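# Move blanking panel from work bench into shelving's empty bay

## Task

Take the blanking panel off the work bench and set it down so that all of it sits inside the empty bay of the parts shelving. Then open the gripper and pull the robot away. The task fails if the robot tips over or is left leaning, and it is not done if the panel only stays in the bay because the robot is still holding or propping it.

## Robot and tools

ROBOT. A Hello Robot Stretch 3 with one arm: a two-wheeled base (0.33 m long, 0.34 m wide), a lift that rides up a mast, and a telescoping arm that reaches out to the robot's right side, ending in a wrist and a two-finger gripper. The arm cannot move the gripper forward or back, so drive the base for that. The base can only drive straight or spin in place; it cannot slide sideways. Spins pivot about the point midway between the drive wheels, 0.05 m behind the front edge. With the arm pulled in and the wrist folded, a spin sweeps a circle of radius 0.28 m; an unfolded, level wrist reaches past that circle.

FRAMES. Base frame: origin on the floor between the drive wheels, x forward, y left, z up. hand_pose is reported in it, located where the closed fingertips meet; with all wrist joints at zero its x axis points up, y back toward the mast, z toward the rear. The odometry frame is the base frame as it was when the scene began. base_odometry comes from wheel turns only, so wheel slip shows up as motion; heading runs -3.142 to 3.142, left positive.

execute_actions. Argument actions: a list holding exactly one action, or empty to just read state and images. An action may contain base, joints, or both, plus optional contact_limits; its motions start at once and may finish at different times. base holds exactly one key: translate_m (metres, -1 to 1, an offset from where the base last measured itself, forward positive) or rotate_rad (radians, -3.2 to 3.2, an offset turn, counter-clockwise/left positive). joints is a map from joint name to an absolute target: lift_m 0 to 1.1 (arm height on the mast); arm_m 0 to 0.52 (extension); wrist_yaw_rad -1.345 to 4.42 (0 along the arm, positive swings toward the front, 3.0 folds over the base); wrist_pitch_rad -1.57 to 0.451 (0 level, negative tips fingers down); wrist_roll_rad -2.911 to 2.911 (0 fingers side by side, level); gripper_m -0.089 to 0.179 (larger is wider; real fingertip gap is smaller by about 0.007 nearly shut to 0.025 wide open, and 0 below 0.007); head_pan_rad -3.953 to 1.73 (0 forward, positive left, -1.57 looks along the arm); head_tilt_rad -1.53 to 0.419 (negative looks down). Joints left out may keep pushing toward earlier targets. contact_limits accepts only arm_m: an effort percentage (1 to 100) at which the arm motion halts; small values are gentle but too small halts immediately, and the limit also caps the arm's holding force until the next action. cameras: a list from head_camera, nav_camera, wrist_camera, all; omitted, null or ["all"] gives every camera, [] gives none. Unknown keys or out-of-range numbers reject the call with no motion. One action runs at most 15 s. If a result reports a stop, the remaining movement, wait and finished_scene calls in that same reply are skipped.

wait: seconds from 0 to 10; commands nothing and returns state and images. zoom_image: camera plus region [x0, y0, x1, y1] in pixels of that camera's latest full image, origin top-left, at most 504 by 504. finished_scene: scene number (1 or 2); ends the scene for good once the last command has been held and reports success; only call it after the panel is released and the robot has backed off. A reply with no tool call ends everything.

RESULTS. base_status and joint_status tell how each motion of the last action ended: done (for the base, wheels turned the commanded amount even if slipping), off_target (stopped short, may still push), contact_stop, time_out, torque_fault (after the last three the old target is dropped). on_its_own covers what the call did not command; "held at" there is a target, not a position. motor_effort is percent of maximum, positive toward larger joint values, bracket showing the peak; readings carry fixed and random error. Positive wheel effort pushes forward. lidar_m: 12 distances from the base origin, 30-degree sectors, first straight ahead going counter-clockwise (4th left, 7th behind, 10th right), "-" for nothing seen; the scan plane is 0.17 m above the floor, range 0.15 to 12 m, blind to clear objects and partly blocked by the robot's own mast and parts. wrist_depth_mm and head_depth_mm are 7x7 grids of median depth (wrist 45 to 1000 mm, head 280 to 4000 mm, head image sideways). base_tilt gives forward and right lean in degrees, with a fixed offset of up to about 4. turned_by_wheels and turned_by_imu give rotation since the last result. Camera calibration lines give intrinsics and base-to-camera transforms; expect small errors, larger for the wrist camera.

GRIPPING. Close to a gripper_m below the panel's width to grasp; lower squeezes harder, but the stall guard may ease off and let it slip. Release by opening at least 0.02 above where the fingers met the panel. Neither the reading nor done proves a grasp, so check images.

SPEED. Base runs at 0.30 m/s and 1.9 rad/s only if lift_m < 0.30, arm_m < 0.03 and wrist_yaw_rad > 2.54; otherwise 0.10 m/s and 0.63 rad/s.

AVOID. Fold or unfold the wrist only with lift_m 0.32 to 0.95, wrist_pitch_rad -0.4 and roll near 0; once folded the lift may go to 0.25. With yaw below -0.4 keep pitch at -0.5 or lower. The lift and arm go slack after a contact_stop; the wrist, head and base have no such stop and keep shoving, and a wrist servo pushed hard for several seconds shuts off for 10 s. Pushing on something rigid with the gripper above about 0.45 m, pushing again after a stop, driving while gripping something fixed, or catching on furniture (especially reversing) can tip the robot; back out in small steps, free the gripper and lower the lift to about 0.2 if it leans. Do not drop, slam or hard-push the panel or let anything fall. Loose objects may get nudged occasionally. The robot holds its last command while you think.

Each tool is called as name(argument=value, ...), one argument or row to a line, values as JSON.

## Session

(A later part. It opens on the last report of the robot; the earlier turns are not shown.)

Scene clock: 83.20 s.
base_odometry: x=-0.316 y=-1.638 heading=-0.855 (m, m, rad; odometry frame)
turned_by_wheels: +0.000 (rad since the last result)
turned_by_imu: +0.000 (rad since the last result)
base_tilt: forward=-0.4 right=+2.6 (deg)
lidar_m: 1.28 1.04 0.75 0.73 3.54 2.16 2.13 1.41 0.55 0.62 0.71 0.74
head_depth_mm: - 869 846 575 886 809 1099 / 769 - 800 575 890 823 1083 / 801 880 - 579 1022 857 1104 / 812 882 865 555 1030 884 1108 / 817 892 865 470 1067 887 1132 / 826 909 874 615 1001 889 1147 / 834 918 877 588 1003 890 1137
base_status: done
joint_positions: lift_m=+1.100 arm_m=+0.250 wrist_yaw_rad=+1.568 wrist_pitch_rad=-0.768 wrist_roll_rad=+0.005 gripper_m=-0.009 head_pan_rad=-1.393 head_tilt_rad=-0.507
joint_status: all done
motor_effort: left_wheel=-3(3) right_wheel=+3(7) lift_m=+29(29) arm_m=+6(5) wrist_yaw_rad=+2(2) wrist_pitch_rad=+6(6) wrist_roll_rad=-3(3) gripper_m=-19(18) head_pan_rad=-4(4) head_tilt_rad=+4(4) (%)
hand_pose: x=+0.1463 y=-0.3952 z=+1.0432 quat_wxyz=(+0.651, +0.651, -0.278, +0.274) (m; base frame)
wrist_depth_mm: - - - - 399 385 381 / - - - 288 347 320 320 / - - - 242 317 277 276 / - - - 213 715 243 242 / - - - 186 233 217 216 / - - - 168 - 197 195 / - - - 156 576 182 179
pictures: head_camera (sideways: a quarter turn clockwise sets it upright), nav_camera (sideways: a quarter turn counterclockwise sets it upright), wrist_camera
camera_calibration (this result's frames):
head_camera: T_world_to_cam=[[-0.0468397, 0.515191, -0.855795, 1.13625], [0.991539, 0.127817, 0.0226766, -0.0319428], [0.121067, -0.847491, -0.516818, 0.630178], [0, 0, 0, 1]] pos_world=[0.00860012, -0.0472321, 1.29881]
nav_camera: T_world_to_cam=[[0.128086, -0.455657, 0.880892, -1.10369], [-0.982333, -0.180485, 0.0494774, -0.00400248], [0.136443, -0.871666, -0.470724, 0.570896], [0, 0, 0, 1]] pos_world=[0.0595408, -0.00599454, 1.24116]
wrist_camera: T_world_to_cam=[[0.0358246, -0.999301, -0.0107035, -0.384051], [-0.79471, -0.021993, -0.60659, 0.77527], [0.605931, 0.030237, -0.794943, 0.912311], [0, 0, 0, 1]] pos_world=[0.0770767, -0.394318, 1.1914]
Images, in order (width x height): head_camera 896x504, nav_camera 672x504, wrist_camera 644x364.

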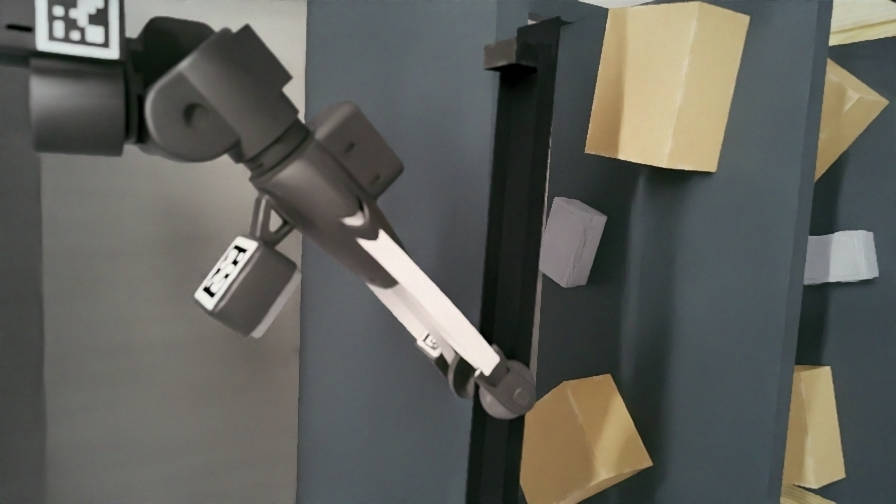

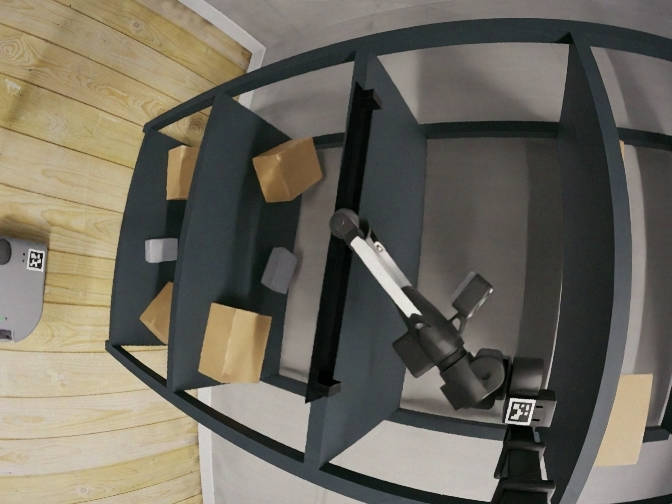

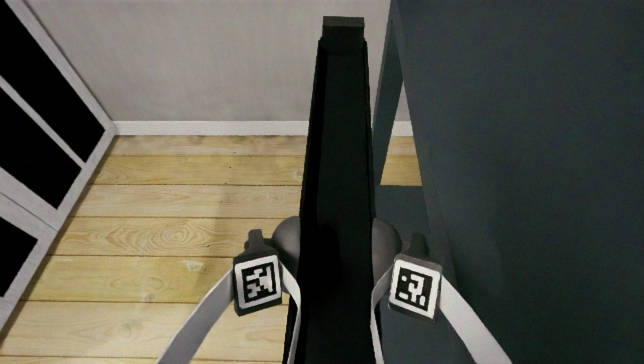

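execute_actions(
  actions=[
    {"joints":{"arm_m":0.5},"contact_limits":{"arm_m":16}},
  ],
  cameras=[],
)

execute_actions(
  actions=[
    {"joints":{"lift_m":1.08}},
  ],
  cameras=[],
)

execute_actions(
  actions=[
    {"joints":{"gripper_m":0.09}},
  ],
  cameras=[],
)

execute_actions(
  actions=[
    {"joints":{"wrist_pitch_rad":-0.4,"lift_m":1.1}},
  ],
  cameras=["wrist_camera","head_camera"],
)

execute_actions(
  actions=[
    {"joints":{"arm_m":0.06}},
  ],
)

Scene clock: 89.00 s.
base_odometry: x=-0.316 y=-1.638 heading=-0.855 (m, m, rad; odometry frame)
turned_by_wheels: +0.000 (rad since the last result)
turned_by_imu: +0.000 (rad since the last result)
base_tilt: forward=-0.4 right=+2.5 (deg)
lidar_m: 1.28 1.04 0.75 0.72 3.56 2.16 2.12 1.40 0.55 0.62 0.72 0.74
head_depth_mm: 810 867 848 575 1058 808 1104 / - 891 854 577 920 822 1083 / 802 860 854 579 1097 854 1104 / 809 900 808 581 1063 885 1109 / 815 900 930 583 1106 886 1136 / 824 913 873 585 1015 887 1143 / 831 917 875 616 1000 890 1135
base_status: not commanded
joint_positions: lift_m=+1.100 arm_m=+0.500 wrist_yaw_rad=+1.569 wrist_pitch_rad=-0.768 wrist_roll_rad=+0.005 gripper_m=-0.009 head_pan_rad=-1.393 head_tilt_rad=-0.507
joint_status: all done
motor_effort: left_wheel=-3(2) right_wheel=+3(3) lift_m=+28(29) arm_m=+6(6) wrist_yaw_rad=+1(1) wrist_pitch_rad=+6(6) wrist_roll_rad=-3(3) gripper_m=-19(19) head_pan_rad=-4(4) head_tilt_rad=+4(5) (%)
contact_limits: arm_m 16 (drawing in: default 32, maximum 52; extending or still: default 44, maximum 72)
hand_pose: x=+0.1463 y=-0.6452 z=+1.0432 quat_wxyz=(+0.651, +0.651, -0.278, +0.274) (m; base frame)
wrist_depth_mm: - - 415 389 390 385 371 / - - 326 288 324 322 331 / - - 283 242 279 275 274 / - 254 248 213 244 241 240 / - 222 220 186 223 217 216 / - 200 203 169 - 196 193 / 188 181 180 156 178 179 178
pictures: none
No camera images: the call's "cameras" was empty. Leave "cameras" out to get every camera's image.

Scene clock: 89.93 s.
base_odometry: x=-0.316 y=-1.638 heading=-0.855 (m, m, rad; odometry frame)
turned_by_wheels: +0.000 (rad since the last result)
turned_by_imu: +0.000 (rad since the last result)
base_tilt: forward=-0.3 right=+2.5 (deg)
lidar_m: 1.28 1.04 0.75 0.73 3.57 2.17 2.12 1.41 0.55 0.62 0.72 0.74
head_depth_mm: 767 867 849 574 1060 809 1099 / 774 897 851 577 922 821 1085 / 798 860 804 579 1099 858 1104 / 810 878 811 582 1059 884 1105 / 815 901 932 583 1106 885 1130 / 824 910 874 588 1012 884 1147 / 833 916 877 616 1001 893 1137
base_status: not commanded
joint_positions: lift_m=+1.080 arm_m=+0.500 wrist_yaw_rad=+1.569 wrist_pitch_rad=-0.768 wrist_roll_rad=+0.005 gripper_m=-0.009 head_pan_rad=-1.393 head_tilt_rad=-0.507
joint_status: all done
motor_effort: left_wheel=-2(2) right_wheel=+3(3) lift_m=+23(24) arm_m=+6(6) wrist_yaw_rad=+2(1) wrist_pitch_rad=+6(6) wrist_roll_rad=-3(3) gripper_m=-19(18) head_pan_rad=-4(4) head_tilt_rad=+4(3) (%)
hand_pose: x=+0.1463 y=-0.6452 z=+1.0235 quat_wxyz=(+0.651, +0.651, -0.278, +0.274) (m; base frame)
wrist_depth_mm: - - 353 349 349 348 347 / - - 299 279 292 291 287 / - 264 255 241 253 248 249 / - 225 223 213 219 220 218 / - 200 199 187 202 196 193 / 189 180 183 169 - 177 176 / 166 163 162 155 161 159 160
pictures: none
No camera images: the call's "cameras" was empty. Leave "cameras" out to get every camera's image.

Scene clock: 91.43 s.
base_odometry: x=-0.316 y=-1.638 heading=-0.855 (m, m, rad; odometry frame)
turned_by_wheels: +0.000 (rad since the last result)
turned_by_imu: +0.000 (rad since the last result)
base_tilt: forward=-0.4 right=+2.5 (deg)
lidar_m: 1.28 1.04 0.75 0.73 3.54 2.16 2.12 1.41 0.55 0.62 0.72 0.74
head_depth_mm: 769 869 847 575 1055 807 1100 / 774 897 854 578 916 817 1083 / 798 860 805 578 1098 856 1108 / 810 879 809 581 1060 885 1110 / 815 900 932 584 1102 884 1134 / 825 910 875 585 1016 890 1143 / 833 917 880 617 1000 890 1138
base_status: not commanded
joint_positions: lift_m=+1.080 arm_m=+0.500 wrist_yaw_rad=+1.569 wrist_pitch_rad=-0.767 wrist_roll_rad=+0.005 gripper_m=+0.090 head_pan_rad=-1.393 head_tilt_rad=-0.507
joint_status: all done
motor_effort: left_wheel=-2(3) right_wheel=+2(3) lift_m=+23(22) arm_m=+6(6) wrist_yaw_rad=+1(2) wrist_pitch_rad=+6(6) wrist_roll_rad=-3(3) gripper_m=+1(80) head_pan_rad=-3(4) head_tilt_rad=+4(5) (%)
hand_pose: x=+0.1465 y=-0.6452 z=+1.0237 quat_wxyz=(+0.651, +0.651, -0.279, +0.274) (m; base frame)
wrist_depth_mm: - - 355 354 354 347 351 / - - 296 290 294 293 284 / - 265 259 251 250 251 248 / - 225 226 217 221 220 218 / - 200 202 195 196 196 194 / 187 181 176 176 173 176 176 / 166 164 163 160 161 161 160
pictures: none
No camera images: the call's "cameras" was empty. Leave "cameras" out to get every camera's image.

Scene clock: 92.43 s.
base_odometry: x=-0.316 y=-1.638 heading=-0.855 (m, m, rad; odometry frame)
turned_by_wheels: +0.000 (rad since the last result)
turned_by_imu: +0.000 (rad since the last result)
base_tilt: forward=-0.5 right=+2.5 (deg)
lidar_m: 1.28 1.04 0.75 0.73 3.55 2.17 2.12 1.40 0.55 0.62 0.72 0.74
head_depth_mm: 810 870 848 575 1059 808 1098 / - 889 855 577 920 817 1083 / 801 861 861 579 1099 857 1106 / 806 881 865 581 1064 885 1109 / 816 891 841 584 1106 881 1134 / 822 911 818 587 1012 889 1148 / 831 920 878 618 1000 889 1140
base_status: not commanded
joint_positions: lift_m=+1.100 arm_m=+0.500 wrist_yaw_rad=+1.569 wrist_pitch_rad=-0.422 wrist_roll_rad=+0.005 gripper_m=+0.090 head_pan_rad=-1.393 head_tilt_rad=-0.507
joint_status: all done
motor_effort: left_wheel=-3(3) right_wheel=+3(3) lift_m=+28(25) arm_m=+6(6) wrist_yaw_rad=+1(1) wrist_pitch_rad=+8(8) wrist_roll_rad=-3(3) gripper_m=+1(0) head_pan_rad=-4(4) head_tilt_rad=+4(4) (%)
hand_pose: x=+0.2026 y=-0.6452 z=+1.1117 quat_wxyz=(+0.593, +0.594, -0.386, +0.382) (m; base frame)
wrist_depth_mm: - - - - - 572 382 / - - - - - 478 381 / - - - - - 498 379 / - - 453 420 420 416 377 / - - 348 333 336 336 346 / - - 269 280 281 280 280 / - 247 241 238 242 240 241
pictures: head_camera (sideways: a quarter turn clockwise sets it upright), wrist_camera
camera_calibration (this result's frames):
head_camera: T_world_to_cam=[[-0.046807, 0.51515, -0.855821, 1.13628], [0.991545, 0.12777, 0.0226791, -0.0319462], [0.121031, -0.847523, -0.516774, 0.630121], [0, 0, 0, 1]] pos_world=[0.00859786, -0.0472324, 1.29881]
wrist_camera: T_world_to_cam=[[0.0374767, -0.999293, 0.00290641, -0.650693], [-0.541912, -0.0227669, -0.840127, 1.06395], [0.839599, 0.0299102, -0.542382, 0.611868], [0, 0, 0, 1]] pos_world=[0.0872311, -0.644311, 1.22761]
Images, in order (width x height): head_camera 896x504, wrist_camera 644x364.

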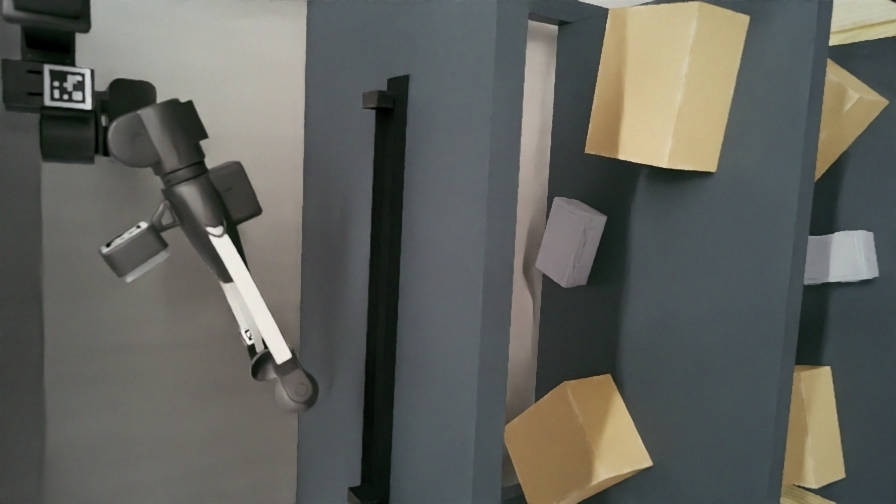

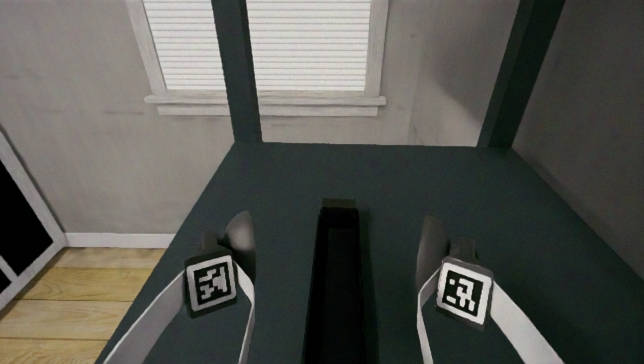

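Scene clock: 96.87 s.
base_odometry: x=-0.316 y=-1.638 heading=-0.855 (m, m, rad; odometry frame)
turned_by_wheels: +0.000 (rad since the last result)
turned_by_imu: +0.000 (rad since the last result)
base_tilt: forward=-0.3 right=+2.5 (deg)
lidar_m: 1.28 1.04 0.75 0.72 3.56 2.16 2.12 1.41 0.55 0.62 0.72 0.74
head_depth_mm: - - - - 1054 811 1103 / - - - - 917 821 1085 / 805 882 861 - - 855 1109 / 809 891 865 - - 883 1107 / 814 901 954 - 1030 885 1135 / 824 897 - - 1002 889 1149 / 833 909 - 618 - 890 1141
base_status: not commanded
joint_positions: lift_m=+1.100 arm_m=+0.060 wrist_yaw_rad=+1.569 wrist_pitch_rad=-0.421 wrist_roll_rad=+0.005 gripper_m=+0.090 head_pan_rad=-1.393 head_tilt_rad=-0.507
joint_status: all done
motor_effort: left_wheel=-2(2) right_wheel=+2(3) lift_m=+28(27) arm_m=-5(4) wrist_yaw_rad=+0(1) wrist_pitch_rad=+7(8) wrist_roll_rad=-3(3) gripper_m=+1(0) head_pan_rad=-4(4) head_tilt_rad=+4(4) (%)
hand_pose: x=+0.2026 y=-0.2058 z=+1.1118 quat_wxyz=(+0.593, +0.594, -0.386, +0.382) (m; base frame)
wrist_depth_mm: - - - - - - 822 / - - - - - - 871 / - - - - - - 834 / - - - - - 538 422 / - - - - - - 352 / - - - - - - 316 / - - - - - 700 602
pictures: head_camera (sideways: a quarter turn clockwise sets it upright), nav_camera (sideways: a quarter turn counterclockwise sets it upright), wrist_camera
camera_calibration (this result's frames):
head_camera: T_world_to_cam=[[-0.0467943, 0.515078, -0.855865, 1.13634], [0.991544, 0.127772, 0.0226833, -0.0319516], [0.121039, -0.847566, -0.516702, 0.630027], [0, 0, 0, 1]] pos_world=[0.00859791, -0.0472326, 1.29882]
nav_camera: T_world_to_cam=[[0.128043, -0.455545, 0.880956, -1.10377], [-0.982342, -0.180431, 0.0494779, -0.00400315], [0.136412, -0.871736, -0.470604, 0.57074], [0, 0, 0, 1]] pos_world=[0.059542, -0.00600525, 1.24117]
wrist_camera: T_world_to_cam=[[0.0383049, -0.999262, 0.00291881, -0.211723], [-0.541628, -0.0232168, -0.840297, 1.07408], [0.839745, 0.0306066, -0.542118, 0.598549], [0, 0, 0, 1]] pos_world=[0.0872343, -0.20495, 1.22765]
Images, in order (width x height): head_camera 896x504, nav_camera 672x504, wrist_camera 644x364.

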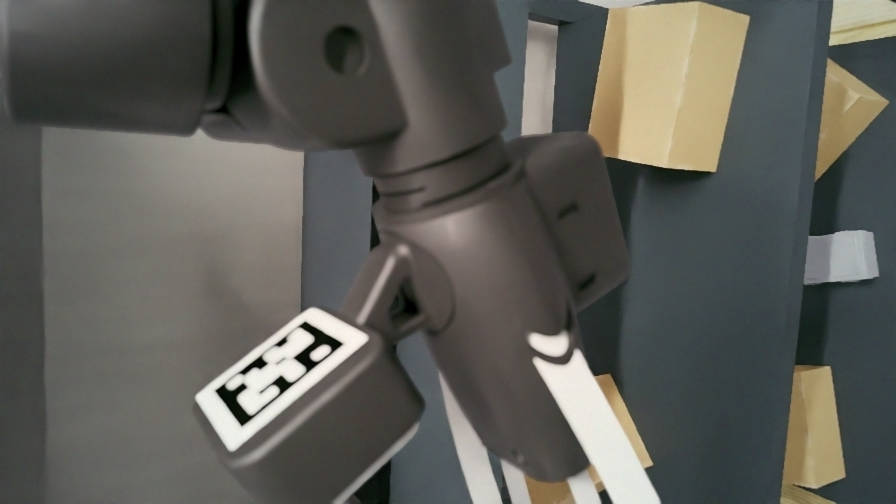

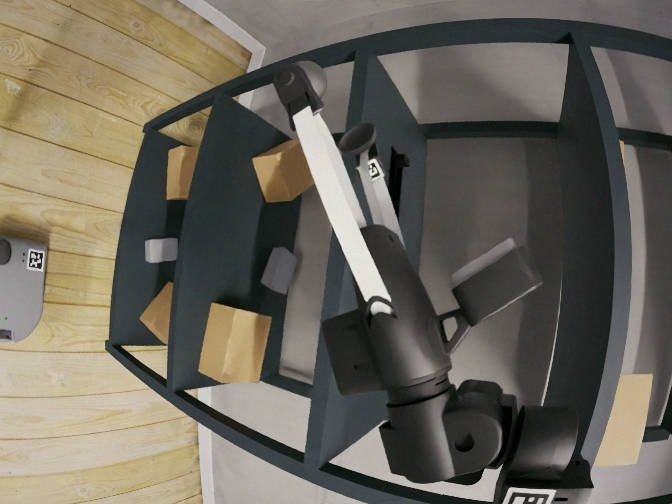

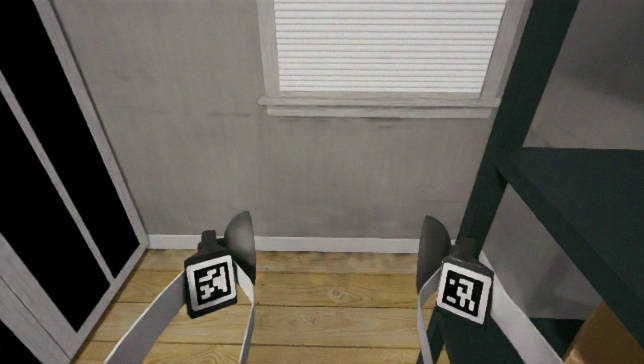

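finished_scene(
  scene=2,
)

The scene is finished: the task was done.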